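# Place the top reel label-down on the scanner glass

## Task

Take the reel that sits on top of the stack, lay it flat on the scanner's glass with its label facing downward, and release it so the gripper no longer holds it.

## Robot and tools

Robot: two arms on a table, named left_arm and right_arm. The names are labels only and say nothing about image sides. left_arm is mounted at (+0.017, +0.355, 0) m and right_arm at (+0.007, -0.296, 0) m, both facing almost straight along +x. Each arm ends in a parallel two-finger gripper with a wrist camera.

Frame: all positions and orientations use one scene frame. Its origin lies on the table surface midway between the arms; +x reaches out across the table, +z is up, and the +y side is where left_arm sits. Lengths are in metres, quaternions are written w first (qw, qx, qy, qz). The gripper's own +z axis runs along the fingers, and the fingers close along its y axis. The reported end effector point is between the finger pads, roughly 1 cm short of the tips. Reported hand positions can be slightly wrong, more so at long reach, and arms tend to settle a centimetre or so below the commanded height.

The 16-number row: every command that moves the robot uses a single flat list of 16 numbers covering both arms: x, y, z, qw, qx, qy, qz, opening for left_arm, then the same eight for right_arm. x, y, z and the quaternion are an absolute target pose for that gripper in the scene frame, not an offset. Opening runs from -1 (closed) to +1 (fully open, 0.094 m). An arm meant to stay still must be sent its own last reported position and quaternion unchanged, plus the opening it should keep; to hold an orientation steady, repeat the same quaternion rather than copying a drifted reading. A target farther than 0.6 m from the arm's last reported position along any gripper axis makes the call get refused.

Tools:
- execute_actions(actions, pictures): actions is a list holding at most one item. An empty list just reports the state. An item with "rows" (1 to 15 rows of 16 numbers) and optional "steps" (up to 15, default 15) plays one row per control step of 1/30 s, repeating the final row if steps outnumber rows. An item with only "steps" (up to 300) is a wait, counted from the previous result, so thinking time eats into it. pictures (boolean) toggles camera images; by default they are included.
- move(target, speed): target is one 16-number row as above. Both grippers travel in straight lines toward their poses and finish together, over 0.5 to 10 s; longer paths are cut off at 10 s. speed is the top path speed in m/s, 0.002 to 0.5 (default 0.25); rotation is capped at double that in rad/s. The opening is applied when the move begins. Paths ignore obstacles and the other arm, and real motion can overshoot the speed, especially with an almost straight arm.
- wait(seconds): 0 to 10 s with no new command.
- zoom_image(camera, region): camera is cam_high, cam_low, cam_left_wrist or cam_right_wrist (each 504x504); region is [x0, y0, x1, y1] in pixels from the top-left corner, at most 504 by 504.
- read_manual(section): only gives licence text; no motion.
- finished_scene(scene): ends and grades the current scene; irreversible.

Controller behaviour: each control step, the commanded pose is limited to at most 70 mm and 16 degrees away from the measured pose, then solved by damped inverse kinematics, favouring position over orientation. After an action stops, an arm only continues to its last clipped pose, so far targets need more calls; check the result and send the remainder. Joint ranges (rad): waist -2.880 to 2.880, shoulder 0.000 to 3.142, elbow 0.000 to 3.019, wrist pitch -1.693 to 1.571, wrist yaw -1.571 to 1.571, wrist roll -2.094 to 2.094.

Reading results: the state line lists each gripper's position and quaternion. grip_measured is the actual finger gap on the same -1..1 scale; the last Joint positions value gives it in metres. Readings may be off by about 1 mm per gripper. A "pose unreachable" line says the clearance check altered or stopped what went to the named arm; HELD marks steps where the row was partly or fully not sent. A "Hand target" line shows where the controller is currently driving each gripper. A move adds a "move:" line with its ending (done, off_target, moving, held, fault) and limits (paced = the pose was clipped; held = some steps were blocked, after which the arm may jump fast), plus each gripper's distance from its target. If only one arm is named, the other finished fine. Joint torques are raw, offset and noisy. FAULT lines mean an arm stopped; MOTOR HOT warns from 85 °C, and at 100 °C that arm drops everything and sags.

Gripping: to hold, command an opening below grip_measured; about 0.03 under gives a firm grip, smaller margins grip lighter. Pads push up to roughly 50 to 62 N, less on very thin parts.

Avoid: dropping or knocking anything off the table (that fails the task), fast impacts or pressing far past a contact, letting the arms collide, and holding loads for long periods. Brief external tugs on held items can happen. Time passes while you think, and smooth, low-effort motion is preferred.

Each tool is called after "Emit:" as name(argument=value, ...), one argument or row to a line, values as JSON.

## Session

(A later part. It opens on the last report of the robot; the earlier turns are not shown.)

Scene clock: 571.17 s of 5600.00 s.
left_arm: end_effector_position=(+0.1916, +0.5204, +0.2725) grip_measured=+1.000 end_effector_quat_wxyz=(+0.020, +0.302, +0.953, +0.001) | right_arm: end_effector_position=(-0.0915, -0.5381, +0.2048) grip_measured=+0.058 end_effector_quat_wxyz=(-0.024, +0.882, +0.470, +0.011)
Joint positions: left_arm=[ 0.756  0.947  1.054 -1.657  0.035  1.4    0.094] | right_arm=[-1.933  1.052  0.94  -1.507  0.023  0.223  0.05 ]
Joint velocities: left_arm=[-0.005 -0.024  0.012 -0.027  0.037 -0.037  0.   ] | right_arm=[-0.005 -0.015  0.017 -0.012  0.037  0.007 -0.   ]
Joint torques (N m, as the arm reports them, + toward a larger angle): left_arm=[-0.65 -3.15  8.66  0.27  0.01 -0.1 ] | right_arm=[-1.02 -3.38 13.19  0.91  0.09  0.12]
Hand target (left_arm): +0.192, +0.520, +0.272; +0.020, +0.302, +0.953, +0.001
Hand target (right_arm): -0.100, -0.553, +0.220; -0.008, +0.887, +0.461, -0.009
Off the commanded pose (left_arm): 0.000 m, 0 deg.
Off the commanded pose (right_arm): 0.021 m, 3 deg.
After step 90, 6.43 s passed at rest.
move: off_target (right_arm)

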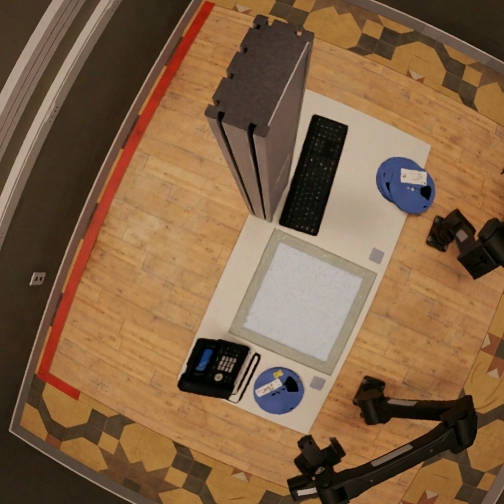

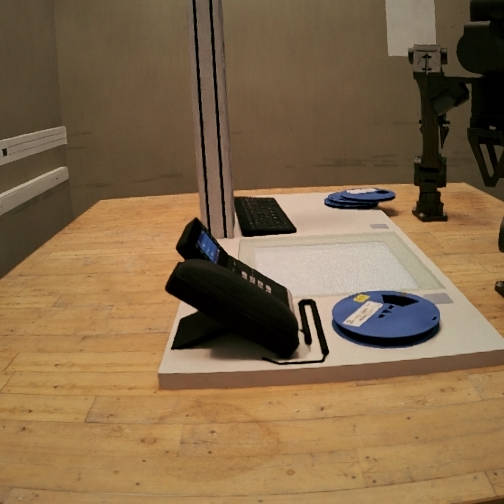

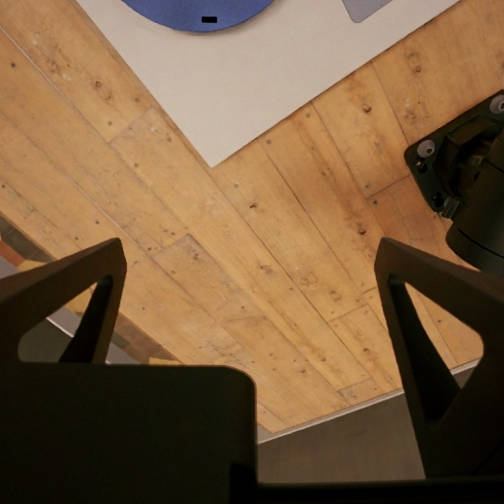

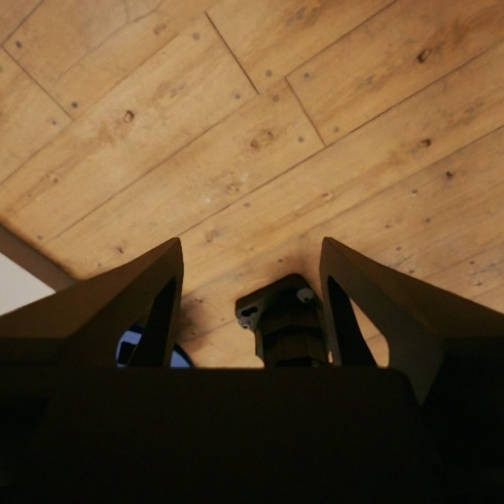

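Emit:
move(
  target=[0.1916, 0.5204, 0.2725, 0.020, 0.302, 0.953, 0.001, 1, 0.02, -0.447, 0.13, 0.3404, 0.4436, 0.6577, 0.5046, 0.06],
  speed=0.15,
)

Scene clock: 607.50 s of 5600.00 s.
left_arm: end_effector_position=(+0.1916, +0.5204, +0.2725) grip_measured=+1.000 end_effector_quat_wxyz=(+0.020, +0.302, +0.953, +0.001) | right_arm: end_effector_position=(+0.0151, -0.4495, +0.1217) grip_measured=+0.059 end_effector_quat_wxyz=(+0.299, +0.541, +0.708, +0.341)
Joint positions: left_arm=[ 0.756  0.947  1.054 -1.657  0.035  1.4    0.094] | right_arm=[-2.178  1.269  0.599 -1.685 -0.59  -1.13   0.05 ]
Joint velocities: left_arm=[-0.005  0.005  0.007 -0.007 -0.007  0.051  0.   ] | right_arm=[ 0.015 -0.005  0.007  0.002  0.051 -0.022  0.   ]
Joint torques (N m, as the arm reports them, + toward a larger angle): left_arm=[-0.68 -3.13  8.66  0.27  0.01 -0.1 ] | right_arm=[ 0.67 -2.61  5.97 -1.67 -0.31 -0.12]
Hand target (left_arm): +0.192, +0.520, +0.272; +0.020, +0.302, +0.953, +0.001
Hand target (right_arm): +0.018, -0.448, +0.124; +0.299, +0.533, +0.708, +0.353
Off the commanded pose (left_arm): 0.000 m, 0 deg.
Off the commanded pose (right_arm): 0.010 m, 23 deg; orientation clipped at the last step of the last action.
joint sent to its limit (right arm) — the command would take joint 4 (wrist pitch) past its lower limit, so that joint was sent only as far as its limit.
After step 90, 27.43 s passed at rest.
move: off_target (right_arm); limits=paced

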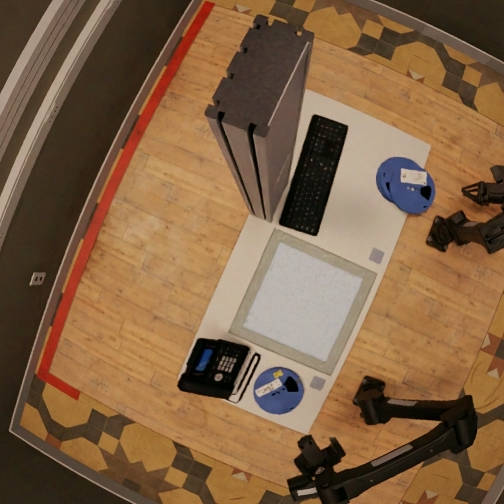

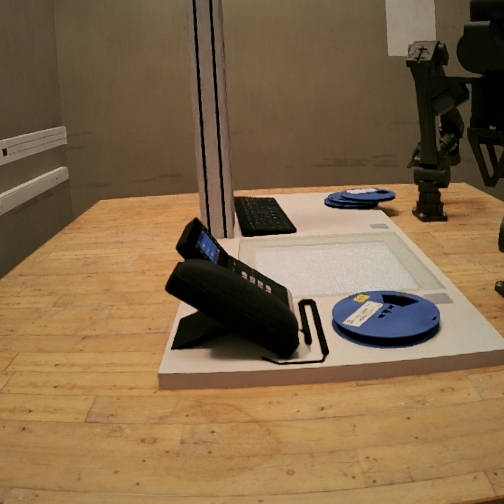

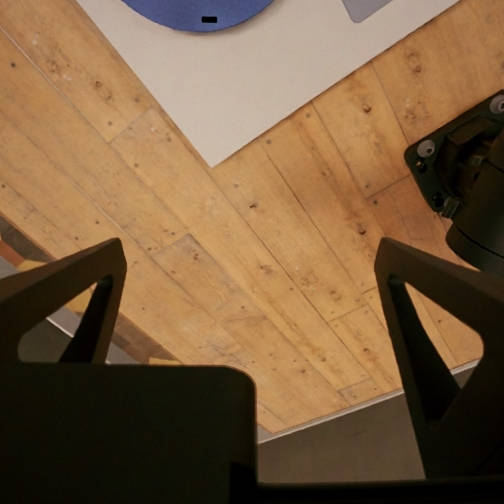

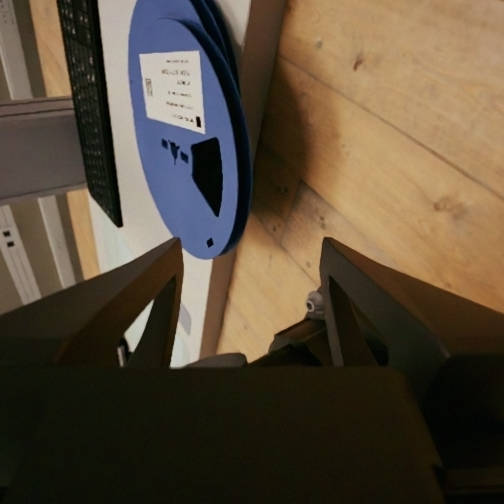

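Emit:
move(
  target=[0.1916, 0.5204, 0.2725, 0.020, 0.302, 0.953, 0.001, 1, 0.085, -0.420, 0.09, 0.3404, 0.4436, 0.6577, 0.5046, 0.06],
  speed=0.08,
)

Scene clock: 664.47 s of 5600.00 s.
left_arm: end_effector_position=(+0.1916, +0.5204, +0.2725) grip_measured=+1.000 end_effector_quat_wxyz=(+0.020, +0.302, +0.953, +0.001) | right_arm: end_effector_position=(+0.0828, -0.4214, +0.0915) grip_measured=+0.059 end_effector_quat_wxyz=(+0.339, +0.448, +0.654, +0.506)
Joint positions: left_arm=[ 0.756  0.947  1.054 -1.657  0.035  1.4    0.094] | right_arm=[-1.958  1.614  0.491 -1.656 -0.763 -1.304  0.05 ]
Joint velocities: left_arm=[ 0.005 -0.005 -0.002 -0.012 -0.037 -0.007  0.   ] | right_arm=[-0.005 -0.005  0.007 -0.007  0.007  0.051 -0.001]
Joint torques (N m, as the arm reports them, + toward a larger angle): left_arm=[-0.63 -3.15  8.66  0.28  0.01 -0.1 ] | right_arm=[ 0.75 -4.19  2.04 -0.78 -0.23 -0.19]
Hand target (left_arm): +0.192, +0.520, +0.272; +0.020, +0.302, +0.953, +0.001
Hand target (right_arm): +0.085, -0.421, +0.088; +0.341, +0.440, +0.660, +0.505
Off the commanded pose (left_arm): 0.000 m, 0 deg.
Off the commanded pose (right_arm): 0.003 m, 1 deg.
After step 90, 51.17 s passed at rest.
move: done

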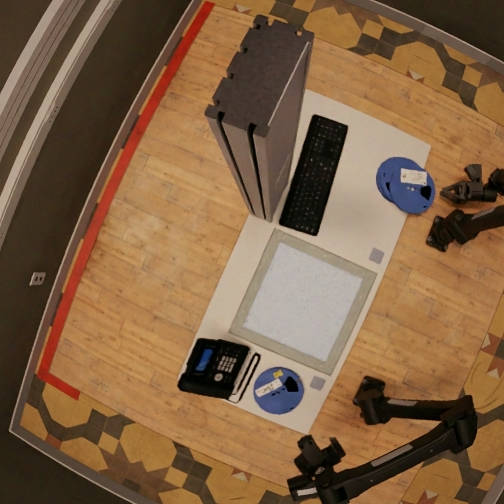

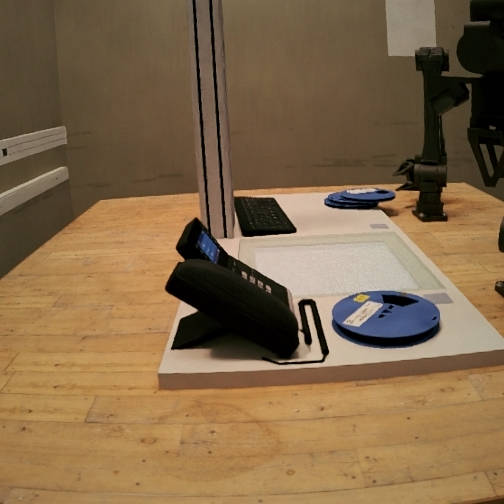

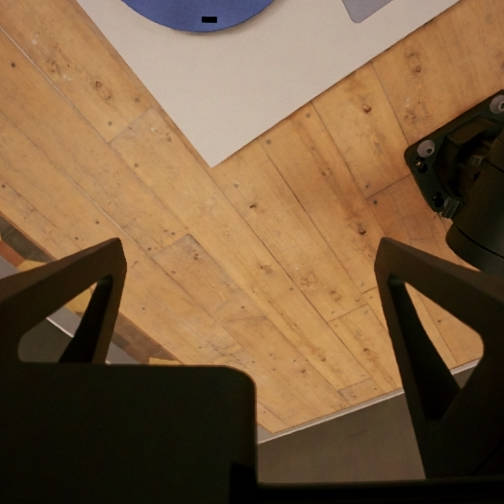

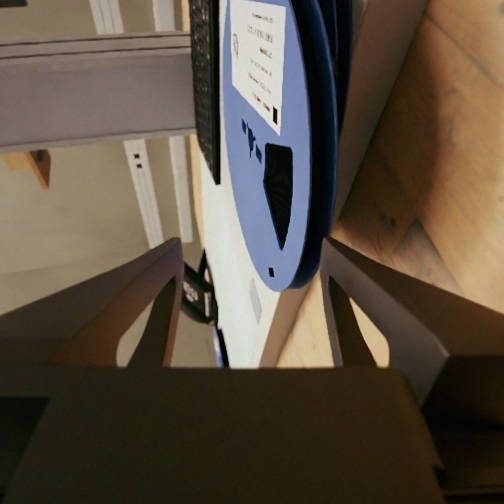

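Emit:
zoom_image(
  camera="cam_low",
  region=[310, 140, 450, 230],
)

Region (310, 140, 450, 230) of cam_low's 504x504 image, scaled by 3.600, with more detail than that image has; it fills the top 324 rows of this view, and the rest is white.

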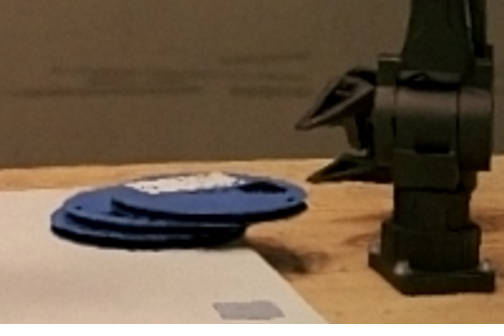

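Emit:
move(
  target=[0.1916, 0.5204, 0.2725, 0.020, 0.302, 0.953, 0.001, 1, 0.105, -0.4115, 0.074, 0.3404, 0.4436, 0.6577, 0.5046, 0.06],
  speed=0.05,
)

Emit:
zoom_image(
  camera="cam_low",
  region=[310, 140, 450, 230],
)

Scene clock: 690.10 s of 5600.00 s.
left_arm: end_effector_position=(+0.1916, +0.5204, +0.2725) grip_measured=+1.000 end_effector_quat_wxyz=(+0.020, +0.302, +0.953, +0.001) | right_arm: end_effector_position=(+0.1032, -0.4131, +0.0767) grip_measured=+0.059 end_effector_quat_wxyz=(+0.346, +0.443, +0.658, +0.501)
Joint positions: left_arm=[ 0.756  0.947  1.054 -1.657  0.035  1.4    0.094] | right_arm=[-1.877  1.631  0.442 -1.552 -0.843 -1.277  0.05 ]
Joint velocities: left_arm=[ 0.015 -0.024 -0.022 -0.002 -0.037 -0.007  0.   ] | right_arm=[-0.015 -0.005 -0.012  0.017  0.066  0.007 -0.001]
Joint torques (N m, as the arm reports them, + toward a larger angle): left_arm=[-0.65 -3.13  8.67  0.28  0.01 -0.1 ] | right_arm=[ 1.01 -3.55  1.34 -0.79 -0.27 -0.02]
Hand target (left_arm): +0.192, +0.520, +0.272; +0.020, +0.302, +0.953, +0.001
Hand target (right_arm): +0.105, -0.411, +0.074; +0.341, +0.443, +0.658, +0.505
Off the commanded pose (left_arm): 0.000 m, 0 deg.
Off the commanded pose (right_arm): 0.004 m, 1 deg.
After step 90, 21.73 s passed at rest.
move: done

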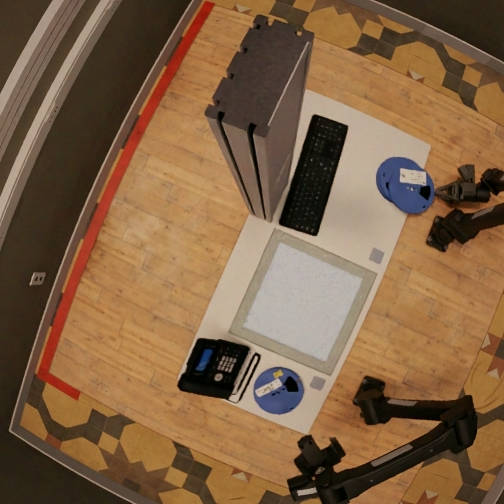

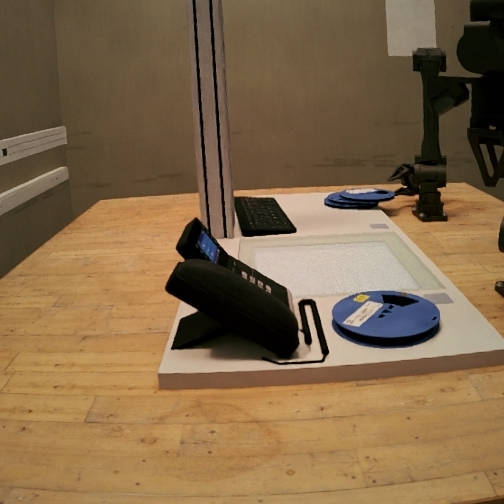

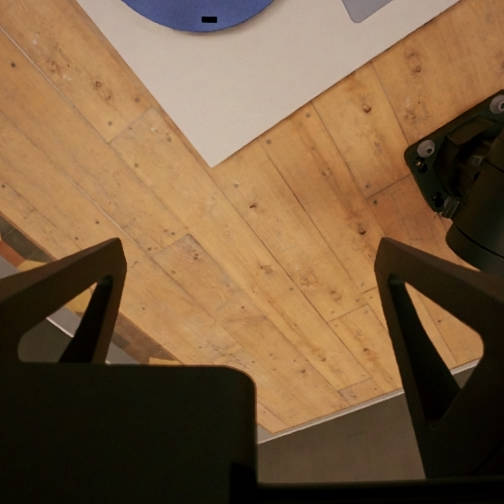

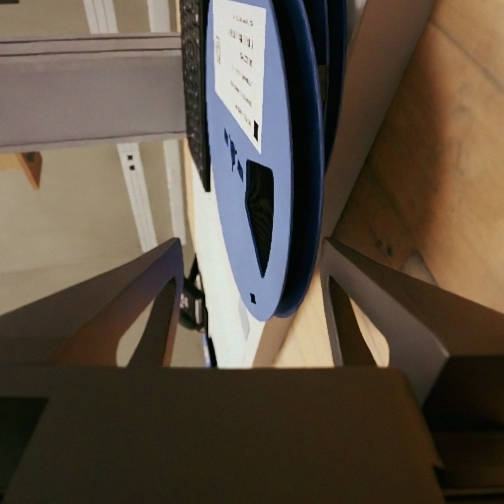

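Region (310, 140, 450, 230) of cam_low's 504x504 image, scaled by 3.600, with more detail than that image has; it fills the top 324 rows of this view, and the rest is white.

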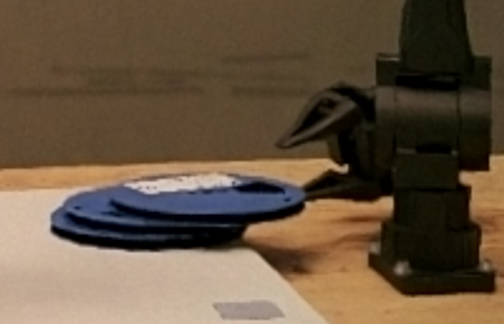

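Emit:
move(
  target=[0.1916, 0.5204, 0.2725, 0.020, 0.302, 0.953, 0.001, 1, 0.136, -0.3993, 0.060, 0.3404, 0.4436, 0.6577, 0.5046, 0.06],
  speed=0.04,
)

Emit:
zoom_image(
  camera="cam_low",
  region=[310, 140, 450, 230],
)

Scene clock: 706.20 s of 5600.00 s.
left_arm: end_effector_position=(+0.1916, +0.5204, +0.2725) grip_measured=+1.000 end_effector_quat_wxyz=(+0.020, +0.302, +0.953, +0.001) | right_arm: end_effector_position=(+0.1347, -0.4017, +0.0623) grip_measured=+0.059 end_effector_quat_wxyz=(+0.347, +0.442, +0.659, +0.500)
Joint positions: left_arm=[ 0.756  0.947  1.054 -1.657  0.035  1.4    0.094] | right_arm=[-1.72   1.633  0.382 -1.401 -0.986 -1.169  0.05 ]
Joint velocities: left_arm=[-0.005  0.005 -0.022  0.007 -0.007 -0.051  0.   ] | right_arm=[-0.024  0.005 -0.017  0.017  0.037  0.051 -0.001]
Joint torques (N m, as the arm reports them, + toward a larger angle): left_arm=[-0.63 -3.13  8.66  0.27  0.01 -0.1 ] | right_arm=[ 0.87 -3.22  1.07 -0.61 -0.33  0.01]
Hand target (left_arm): +0.192, +0.520, +0.272; +0.020, +0.302, +0.953, +0.001
Hand target (right_arm): +0.136, -0.399, +0.060; +0.341, +0.443, +0.658, +0.504
Off the commanded pose (left_arm): 0.000 m, 0 deg.
Off the commanded pose (right_arm): 0.004 m, 1 deg.
After step 90, 11.83 s passed at rest.
move: done

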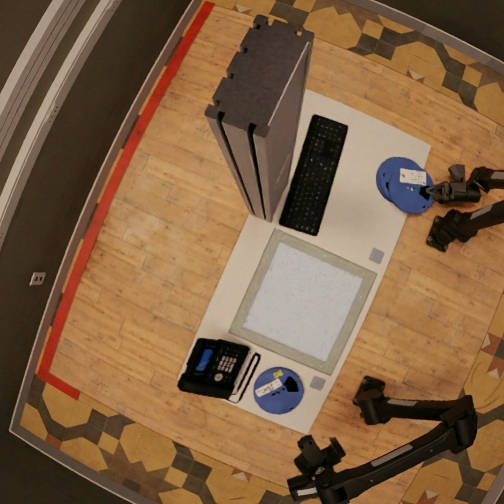

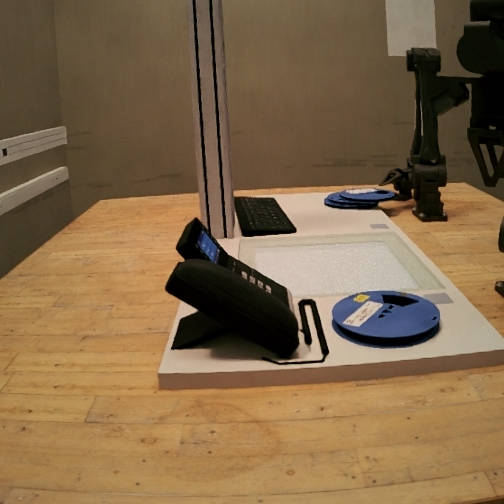

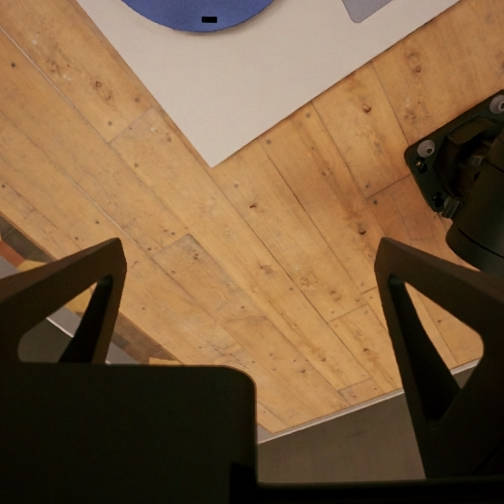

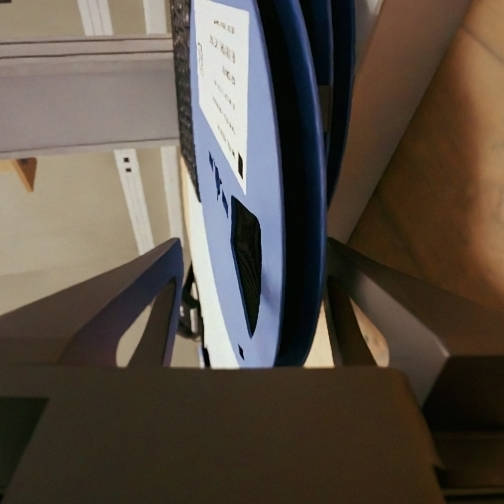

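Region (310, 140, 450, 230) of cam_low's 504x504 image, scaled by 3.600, with more detail than that image has; it fills the top 324 rows of this view, and the rest is white.

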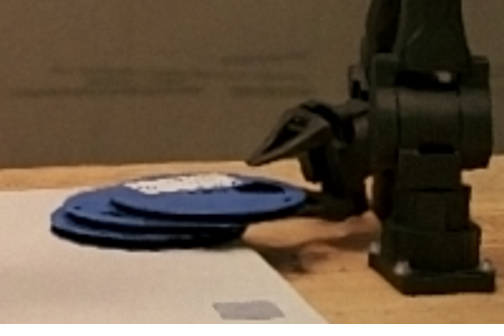

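Emit:
move(
  target=[0.1916, 0.5204, 0.2725, 0.020, 0.302, 0.953, 0.001, 1, 0.1495, -0.3939, 0.058, 0.3404, 0.4436, 0.6577, 0.5046, 0.06],
  speed=0.03,
)

Scene clock: 715.53 s of 5600.00 s.
left_arm: end_effector_position=(+0.1916, +0.5204, +0.2725) grip_measured=+1.000 end_effector_quat_wxyz=(+0.020, +0.302, +0.953, +0.001) | right_arm: end_effector_position=(+0.1484, -0.3945, +0.0589) grip_measured=+0.059 end_effector_quat_wxyz=(+0.341, +0.446, +0.652, +0.509)
Joint positions: left_arm=[ 0.756  0.947  1.054 -1.657  0.035  1.4    0.094] | right_arm=[-1.641  1.633  0.358 -1.338 -1.053 -1.093  0.05 ]
Joint velocities: left_arm=[-0.005 -0.005 -0.007  0.002 -0.037  0.037  0.   ] | right_arm=[-0.005 -0.005 -0.017 -0.022  0.007  0.066 -0.   ]
Joint torques (N m, as the arm reports them, + toward a larger angle): left_arm=[-0.65 -3.12  8.67  0.27  0.01 -0.1 ] | right_arm=[ 0.83 -4.96  0.92 -0.49 -0.37 -0.03]
Hand target (left_arm): +0.192, +0.520, +0.272; +0.020, +0.302, +0.953, +0.001
Hand target (right_arm): +0.150, -0.394, +0.058; +0.341, +0.443, +0.658, +0.505
Off the commanded pose (left_arm): 0.000 m, 0 deg.
Off the commanded pose (right_arm): 0.002 m, 1 deg.
After step 90, 5.47 s passed at rest.
move: done

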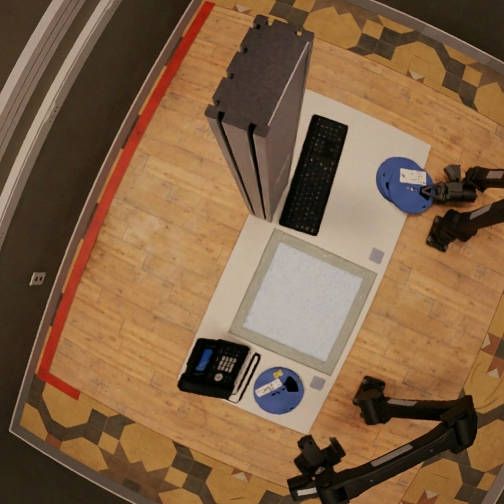

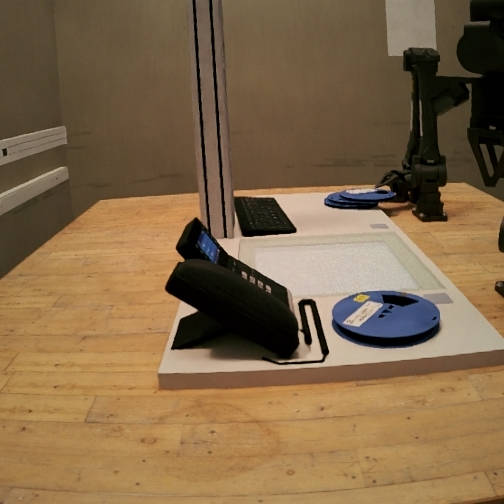

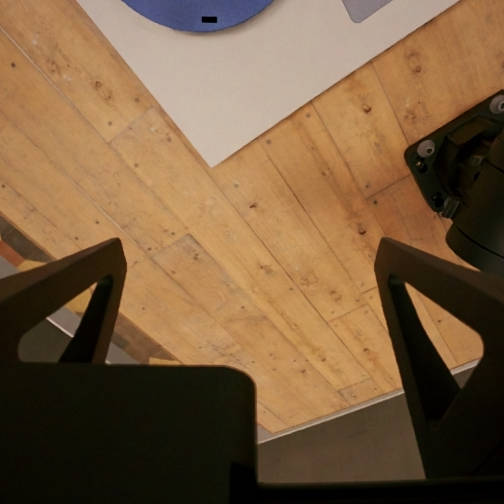

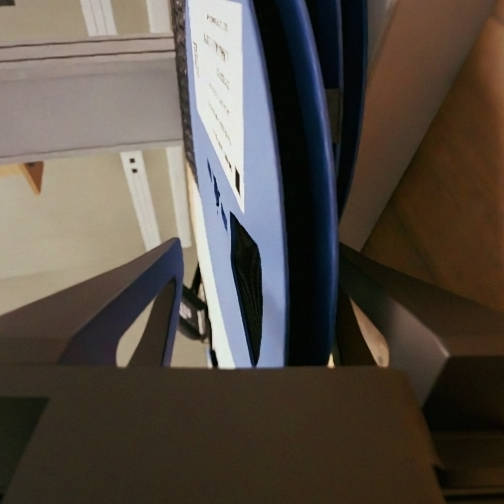

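Now close the gripper on the reel's rim.

Emit:
execute_actions(
  actions=[
    {"rows": [[0.1916, 0.5204, 0.2725, 0.020, 0.302, 0.953, 0.001, 1, 0.1495, -0.3939, 0.058, 0.3404, 0.4436, 0.6577, 0.5046, -1]], "steps": 15},
  ],
  pictures=false,
)

Scene clock: 721.60 s of 5600.00 s.
left_arm: end_effector_position=(+0.1916, +0.5204, +0.2725) grip_measured=+1.000 end_effector_quat_wxyz=(+0.020, +0.302, +0.953, +0.001) | right_arm: end_effector_position=(+0.1489, -0.3947, +0.0592) grip_measured=-0.527 end_effector_quat_wxyz=(+0.342, +0.449, +0.649, +0.509)
Joint positions: left_arm=[ 0.756  0.947  1.054 -1.657  0.035  1.4    0.094] | right_arm=[-1.641  1.633  0.356 -1.337 -1.059 -1.087  0.022]
Joint velocities: left_arm=[-0.005  0.005 -0.007 -0.007  0.007  0.022  0.   ] | right_arm=[ 0.005  0.005  0.017  0.007 -0.022  0.022  0.001]
Joint torques (N m, as the arm reports them, + toward a larger angle): left_arm=[-0.65 -3.11  8.66  0.28  0.01 -0.1 ] | right_arm=[ 0.79 -4.91  1.12 -0.56 -0.1  -0.02]
Hand target (left_arm): +0.192, +0.520, +0.272; +0.020, +0.302, +0.953, +0.001
Hand target (right_arm): +0.149, -0.394, +0.058; +0.341, +0.444, +0.658, +0.505
Off the commanded pose (left_arm): 0.000 m, 0 deg.
Off the commanded pose (right_arm): 0.002 m, 1 deg.
Steps of this call (steps 1 to 90: nothing new was sent; then 2.57 s passed at rest; steps 91 to 105: all 15 steps of this action). Readings (end_effector_position):
91: left_arm (+0.1916, +0.5204, +0.2725) | right_arm (+0.1484, -0.3946, +0.0588)
92: left_arm (+0.1916, +0.5204, +0.2725) | right_arm (+0.1482, -0.3945, +0.0584)
94: left_arm (+0.1916, +0.5204, +0.2725) | right_arm (+0.1488, -0.3947, +0.0592)
98: left_arm (+0.1916, +0.5204, +0.2725) | right_arm (+0.1489, -0.3947, +0.0592)
105: the state above

Emit:
execute_actions(
  actions=[],
)

Scene clock: 730.20 s of 5600.00 s.
left_arm: end_effector_position=(+0.1916, +0.5204, +0.2725) grip_measured=+1.000 end_effector_quat_wxyz=(+0.020, +0.302, +0.953, +0.001) | right_arm: end_effector_position=(+0.1489, -0.3947, +0.0592) grip_measured=-0.527 end_effector_quat_wxyz=(+0.342, +0.449, +0.649, +0.509)
Joint positions: left_arm=[ 0.756  0.947  1.054 -1.657  0.035  1.4    0.094] | right_arm=[-1.641  1.633  0.356 -1.337 -1.059 -1.087  0.022]
Joint velocities: left_arm=[ 0.005 -0.005 -0.027 -0.002 -0.007 -0.007  0.   ] | right_arm=[-0.015 -0.015 -0.012 -0.007 -0.022 -0.081 -0.   ]
Joint torques (N m, as the arm reports them, + toward a larger angle): left_arm=[-0.68 -3.11  8.66  0.27  0.01 -0.09] | right_arm=[ 0.71 -4.99  1.16 -0.6  -0.1  -0.02]
Hand target (left_arm): +0.192, +0.520, +0.272; +0.020, +0.302, +0.953, +0.001
Hand target (right_arm): +0.149, -0.394, +0.058; +0.341, +0.444, +0.658, +0.505
Off the commanded pose (left_arm): 0.000 m, 0 deg.
Off the commanded pose (right_arm): 0.002 m, 1 deg.
Steps of this call (steps 1 to 90: nothing new was sent; then 5.60 s passed at rest). Readings (end_effector_position):
1: left_arm (+0.1916, +0.5204, +0.2725) | right_arm (+0.1489, -0.3947, +0.0592)
2: left_arm (+0.1916, +0.5204, +0.2725) | right_arm (+0.1489, -0.3947, +0.0592)
4: left_arm (+0.1916, +0.5204, +0.2725) | right_arm (+0.1489, -0.3947, +0.0592)
8: left_arm (+0.1916, +0.5204, +0.2725) | right_arm (+0.1489, -0.3947, +0.0592)
90: the state above

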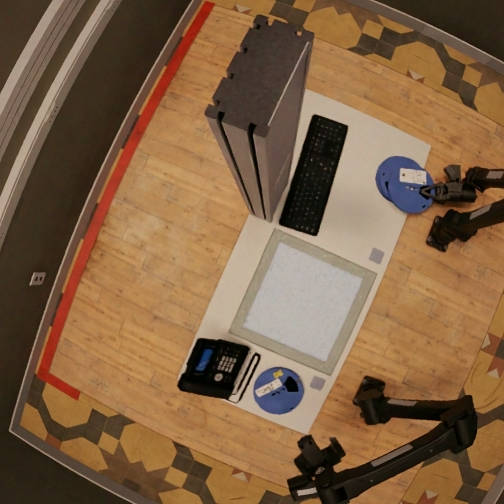

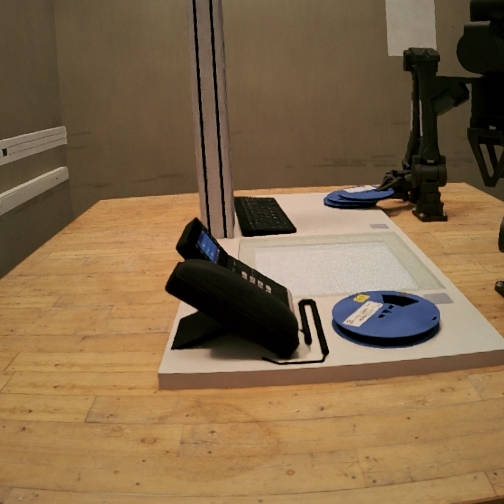

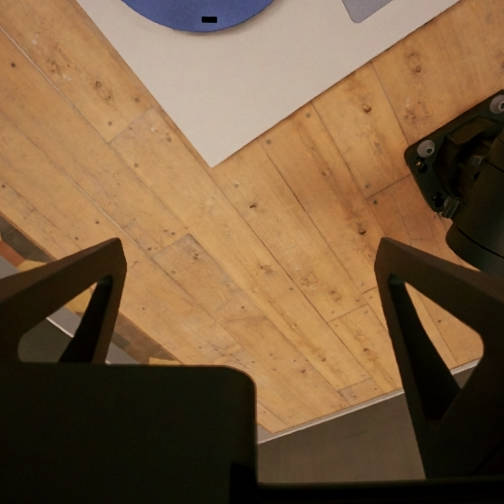

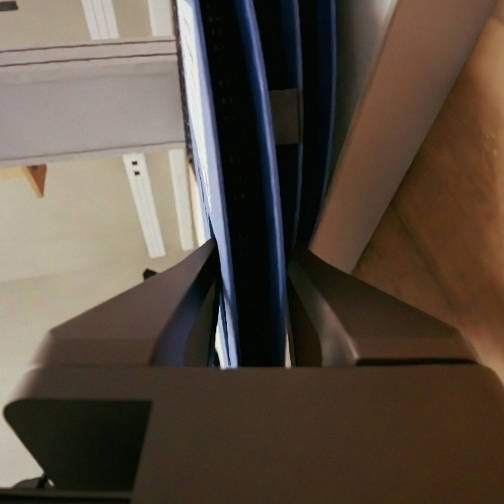

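Emit:
move(
  target=[0.1916, 0.5204, 0.2725, 0.020, 0.302, 0.953, 0.001, 1, 0.1489, -0.3947, 0.10, 0.3404, 0.4436, 0.6577, 0.5046, -1],
  speed=0.05,
)

Scene clock: 842.53 s of 5600.00 s.
left_arm: end_effector_position=(+0.1916, +0.5204, +0.2725) grip_measured=+1.000 end_effector_quat_wxyz=(+0.020, +0.302, +0.953, +0.001) | right_arm: end_effector_position=(+0.1482, -0.3898, +0.0941) grip_measured=-0.559 end_effector_quat_wxyz=(+0.342, +0.444, +0.659, +0.501)
Joint positions: left_arm=[ 0.756  0.947  1.054 -1.657  0.035  1.4    0.094] | right_arm=[-1.641  1.434  0.356 -1.507 -1.047 -1.084  0.021]
Joint velocities: left_arm=[-0.015 -0.005  0.002  0.007 -0.037  0.007  0.   ] | right_arm=[-0.005 -0.005  0.007  0.002 -0.066  0.037 -0.001]
Joint torques (N m, as the arm reports them, + toward a larger angle): left_arm=[-0.66 -3.1   8.66  0.27  0.01 -0.1 ] | right_arm=[ 0.56 -3.45  4.39 -2.35 -0.46 -0.06]
Hand target (left_arm): +0.192, +0.520, +0.272; +0.020, +0.302, +0.953, +0.001
Hand target (right_arm): +0.149, -0.394, +0.101; +0.341, +0.444, +0.658, +0.504
Off the commanded pose (left_arm): 0.000 m, 0 deg.
Off the commanded pose (right_arm): 0.008 m, 1 deg.
After step 90, 108.20 s passed at rest.
move: done

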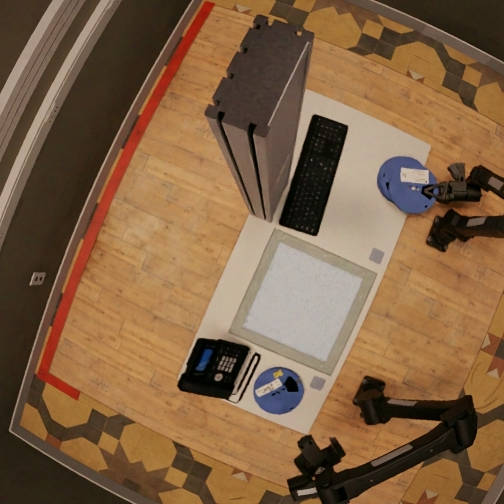

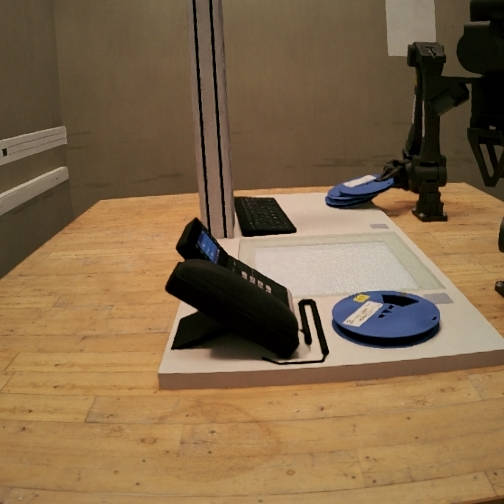

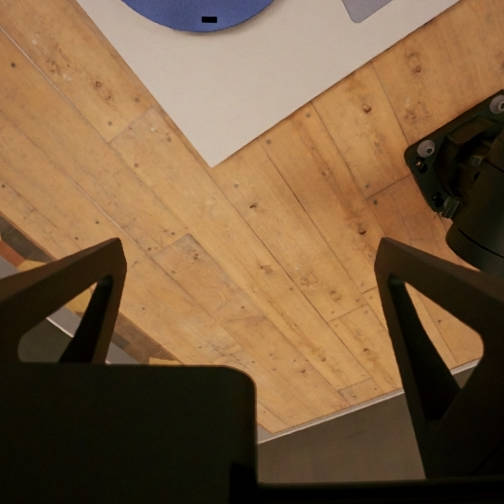

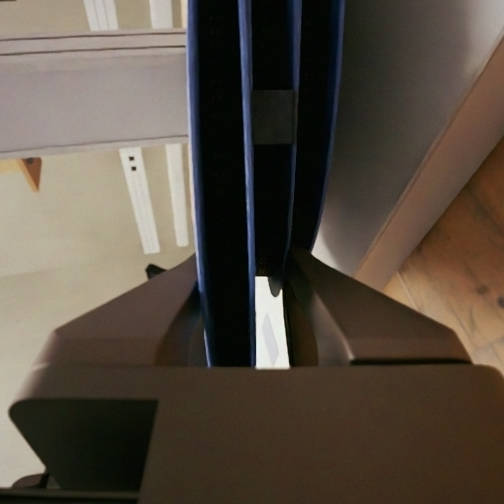

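Emit:
move(
  target=[0.1916, 0.5204, 0.2725, 0.020, 0.302, 0.953, 0.001, 1, 0.111, -0.405, 0.20, 0.2140, 0.5166, 0.7659, 0.3173, -1],
  speed=0.1,
)

Scene clock: 864.33 s of 5600.00 s.
left_arm: end_effector_position=(+0.1916, +0.5204, +0.2725) grip_measured=+1.000 end_effector_quat_wxyz=(+0.020, +0.302, +0.953, +0.001) | right_arm: end_effector_position=(+0.1133, -0.3970, +0.1789) grip_measured=-0.558 end_effector_quat_wxyz=(+0.201, +0.550, +0.768, +0.262)
Joint positions: left_arm=[ 0.756  0.947  1.054 -1.657  0.035  1.4    0.094] | right_arm=[-1.528  0.666  0.582 -1.687 -0.645 -0.359  0.021]
Joint velocities: left_arm=[-0.005 -0.015 -0.012 -0.012 -0.037 -0.007  0.   ] | right_arm=[-0.005 -0.005  0.012  0.007 -0.066 -0.037 -0.001]
Joint torques (N m, as the arm reports them, + toward a larger angle): left_arm=[-0.69 -3.11  8.66  0.27  0.01 -0.1 ] | right_arm=[ 0.97  0.47 13.68 -0.53 -0.38  0.02]
Hand target (left_arm): +0.192, +0.520, +0.272; +0.020, +0.302, +0.953, +0.001
Hand target (right_arm): +0.115, -0.405, +0.199; +0.212, +0.544, +0.774, +0.245
Off the commanded pose (left_arm): 0.000 m, 0 deg.
Off the commanded pose (right_arm): 0.023 m, 8 deg.
joint sent to its limit (right arm) — the command would take joint 4 (wrist pitch) past its lower limit, so that joint was sent only as far as its limit.
After step 90, 15.67 s passed at rest.
move: off_target (right_arm)

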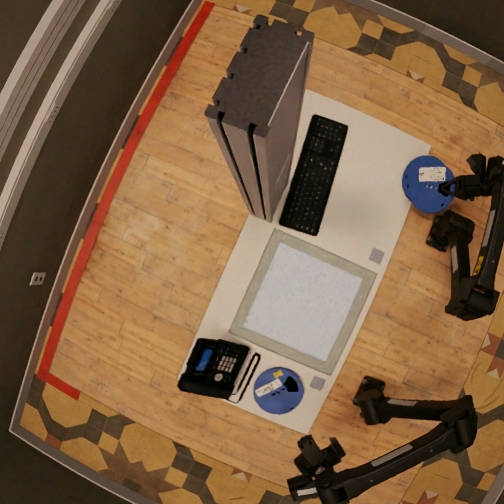

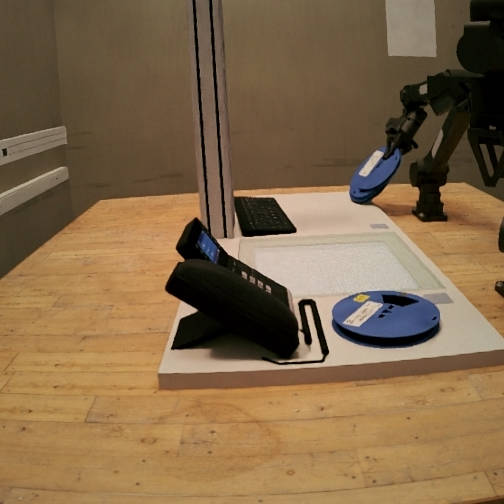

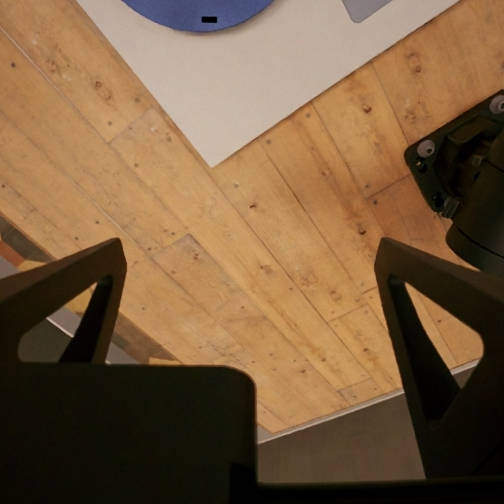

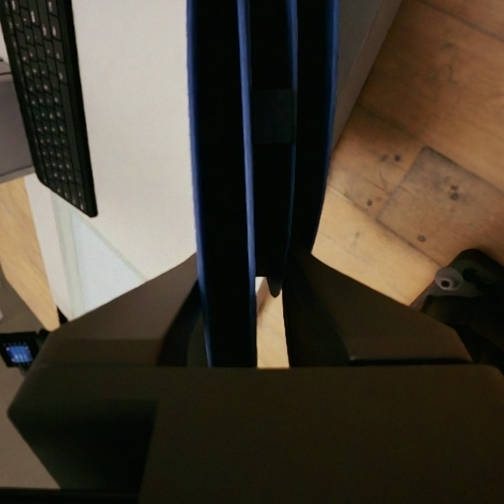

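Emit:
zoom_image(
  camera="cam_low",
  region=[310, 100, 470, 230],
)

Region (310, 100, 470, 230) of cam_low's 504x504 image, scaled by 3.150, with more detail than that image has; it fills the top 410 rows of this view, and the rest is white.

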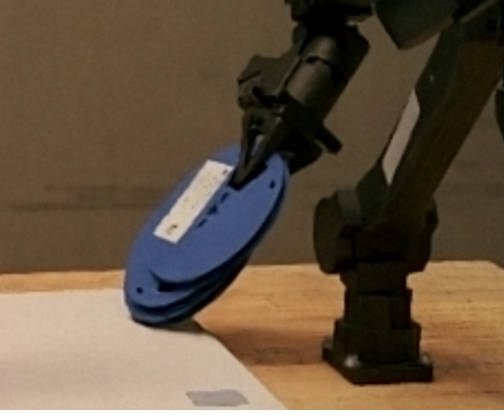

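Emit:
zoom_image(
  camera="cam_right_wrist",
  region=[150, 0, 400, 330],
)

Region (150, 0, 400, 330) of cam_right_wrist's 504x504 image, scaled by 1.527, with more detail than that image has; it fills the left 382 columns of this view, and the rest is white.

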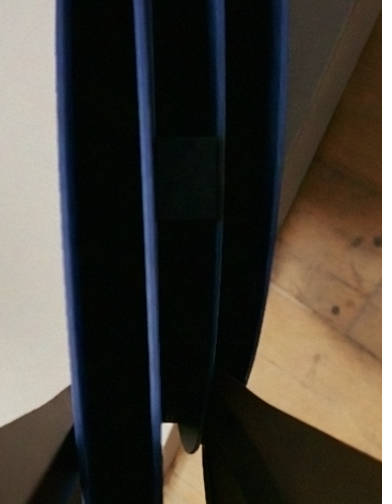

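Three discs seem to be moving with the gripper; checking from above what exactly the grip holds before going on.

Emit:
zoom_image(
  camera="cam_high",
  region=[350, 120, 504, 270],
)

Region (350, 120, 504, 270) of cam_high's 504x504 image, scaled by 3.273, with more detail than that image has; it fills the top 491 rows of this view, and the rest is white.

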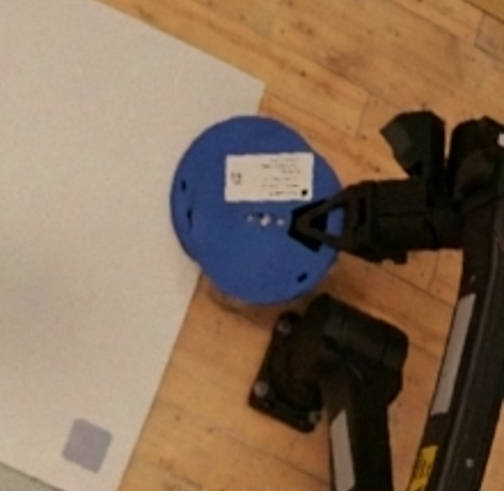

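Emit:
zoom_image(
  camera="cam_low",
  region=[345, 135, 415, 205],
)

Region (345, 135, 415, 205) of cam_low's 504x504 image, scaled by 7.200, with more detail than that image has.

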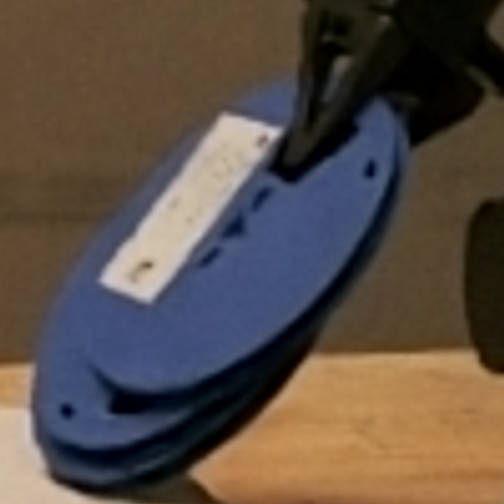

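The lower two reels are coming along; I'll set the bundle back down on the board and separate the top reel there instead of tilting it in the air.

Emit:
move(
  target=[0.1916, 0.5204, 0.2725, 0.020, 0.302, 0.953, 0.001, 1, 0.23, -0.375, 0.085, 0.3404, 0.4436, 0.6577, 0.5046, -1],
  speed=0.05,
)

Scene clock: 991.30 s of 5600.00 s.
left_arm: end_effector_position=(+0.1916, +0.5204, +0.2725) grip_measured=+1.000 end_effector_quat_wxyz=(+0.020, +0.302, +0.953, +0.001) | right_arm: end_effector_position=(+0.2311, -0.3783, +0.0849) grip_measured=-0.558 end_effector_quat_wxyz=(+0.345, +0.442, +0.654, +0.508)
Joint positions: left_arm=[ 0.756  0.947  1.054 -1.657  0.035  1.4    0.094] | right_arm=[-1.11   1.066  0.176 -0.393 -1.312  0.295  0.021]
Joint velocities: left_arm=[-0.005 -0.015  0.007 -0.002 -0.022 -0.037  0.   ] | right_arm=[-0.005 -0.015 -0.022  0.037  0.007  0.007 -0.   ]
Joint torques (N m, as the arm reports them, + toward a larger angle): left_arm=[-0.65 -3.14  8.66  0.28  0.01 -0.09] | right_arm=[ 1.09 -0.94  6.    1.57 -0.24  0.05]
Hand target (left_arm): +0.192, +0.520, +0.272; +0.020, +0.302, +0.953, +0.001
Hand target (right_arm): +0.233, -0.377, +0.084; +0.342, +0.442, +0.657, +0.506
Off the commanded pose (left_arm): 0.000 m, 0 deg.
Off the commanded pose (right_arm): 0.003 m, 1 deg.
After step 90, 117.00 s passed at rest.
move: done

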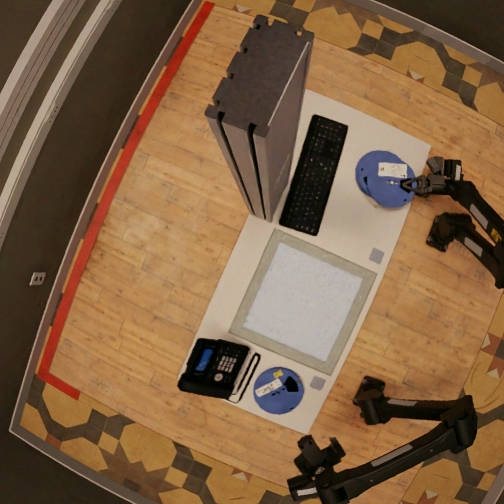

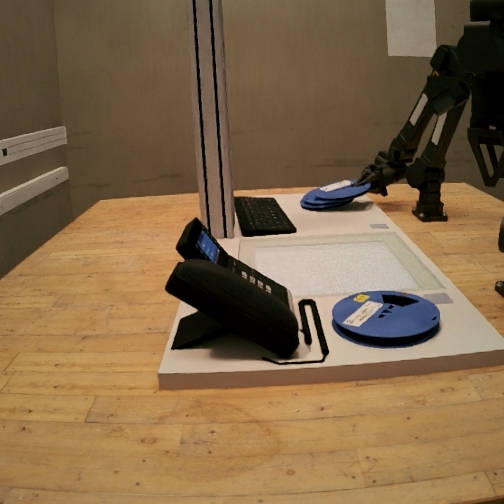

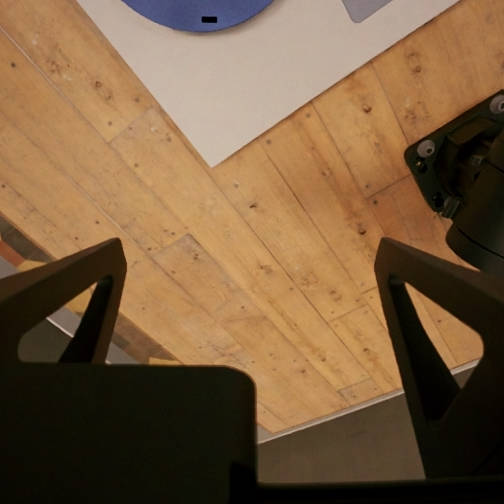

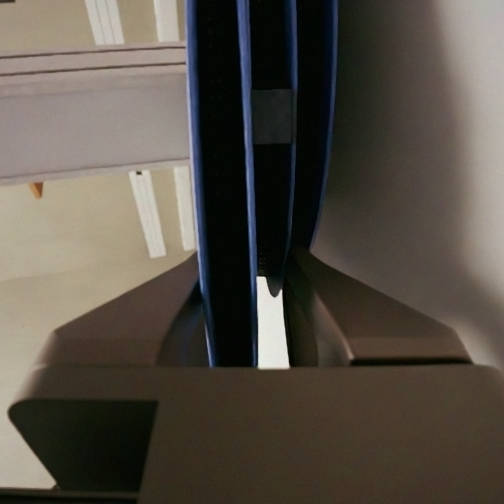

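Checking how the reels lie on the board now before separating them.

Emit:
zoom_image(
  camera="cam_low",
  region=[290, 150, 430, 230],
)

Region (290, 150, 430, 230) of cam_low's 504x504 image, scaled by 3.600, with more detail than that image has; it fills the top 288 rows of this view, and the rest is white.

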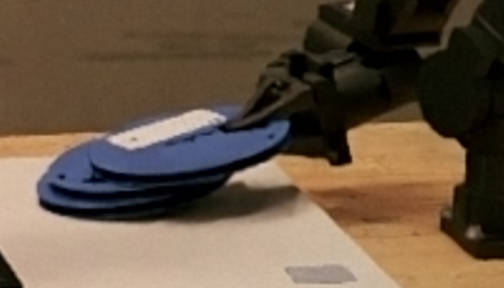

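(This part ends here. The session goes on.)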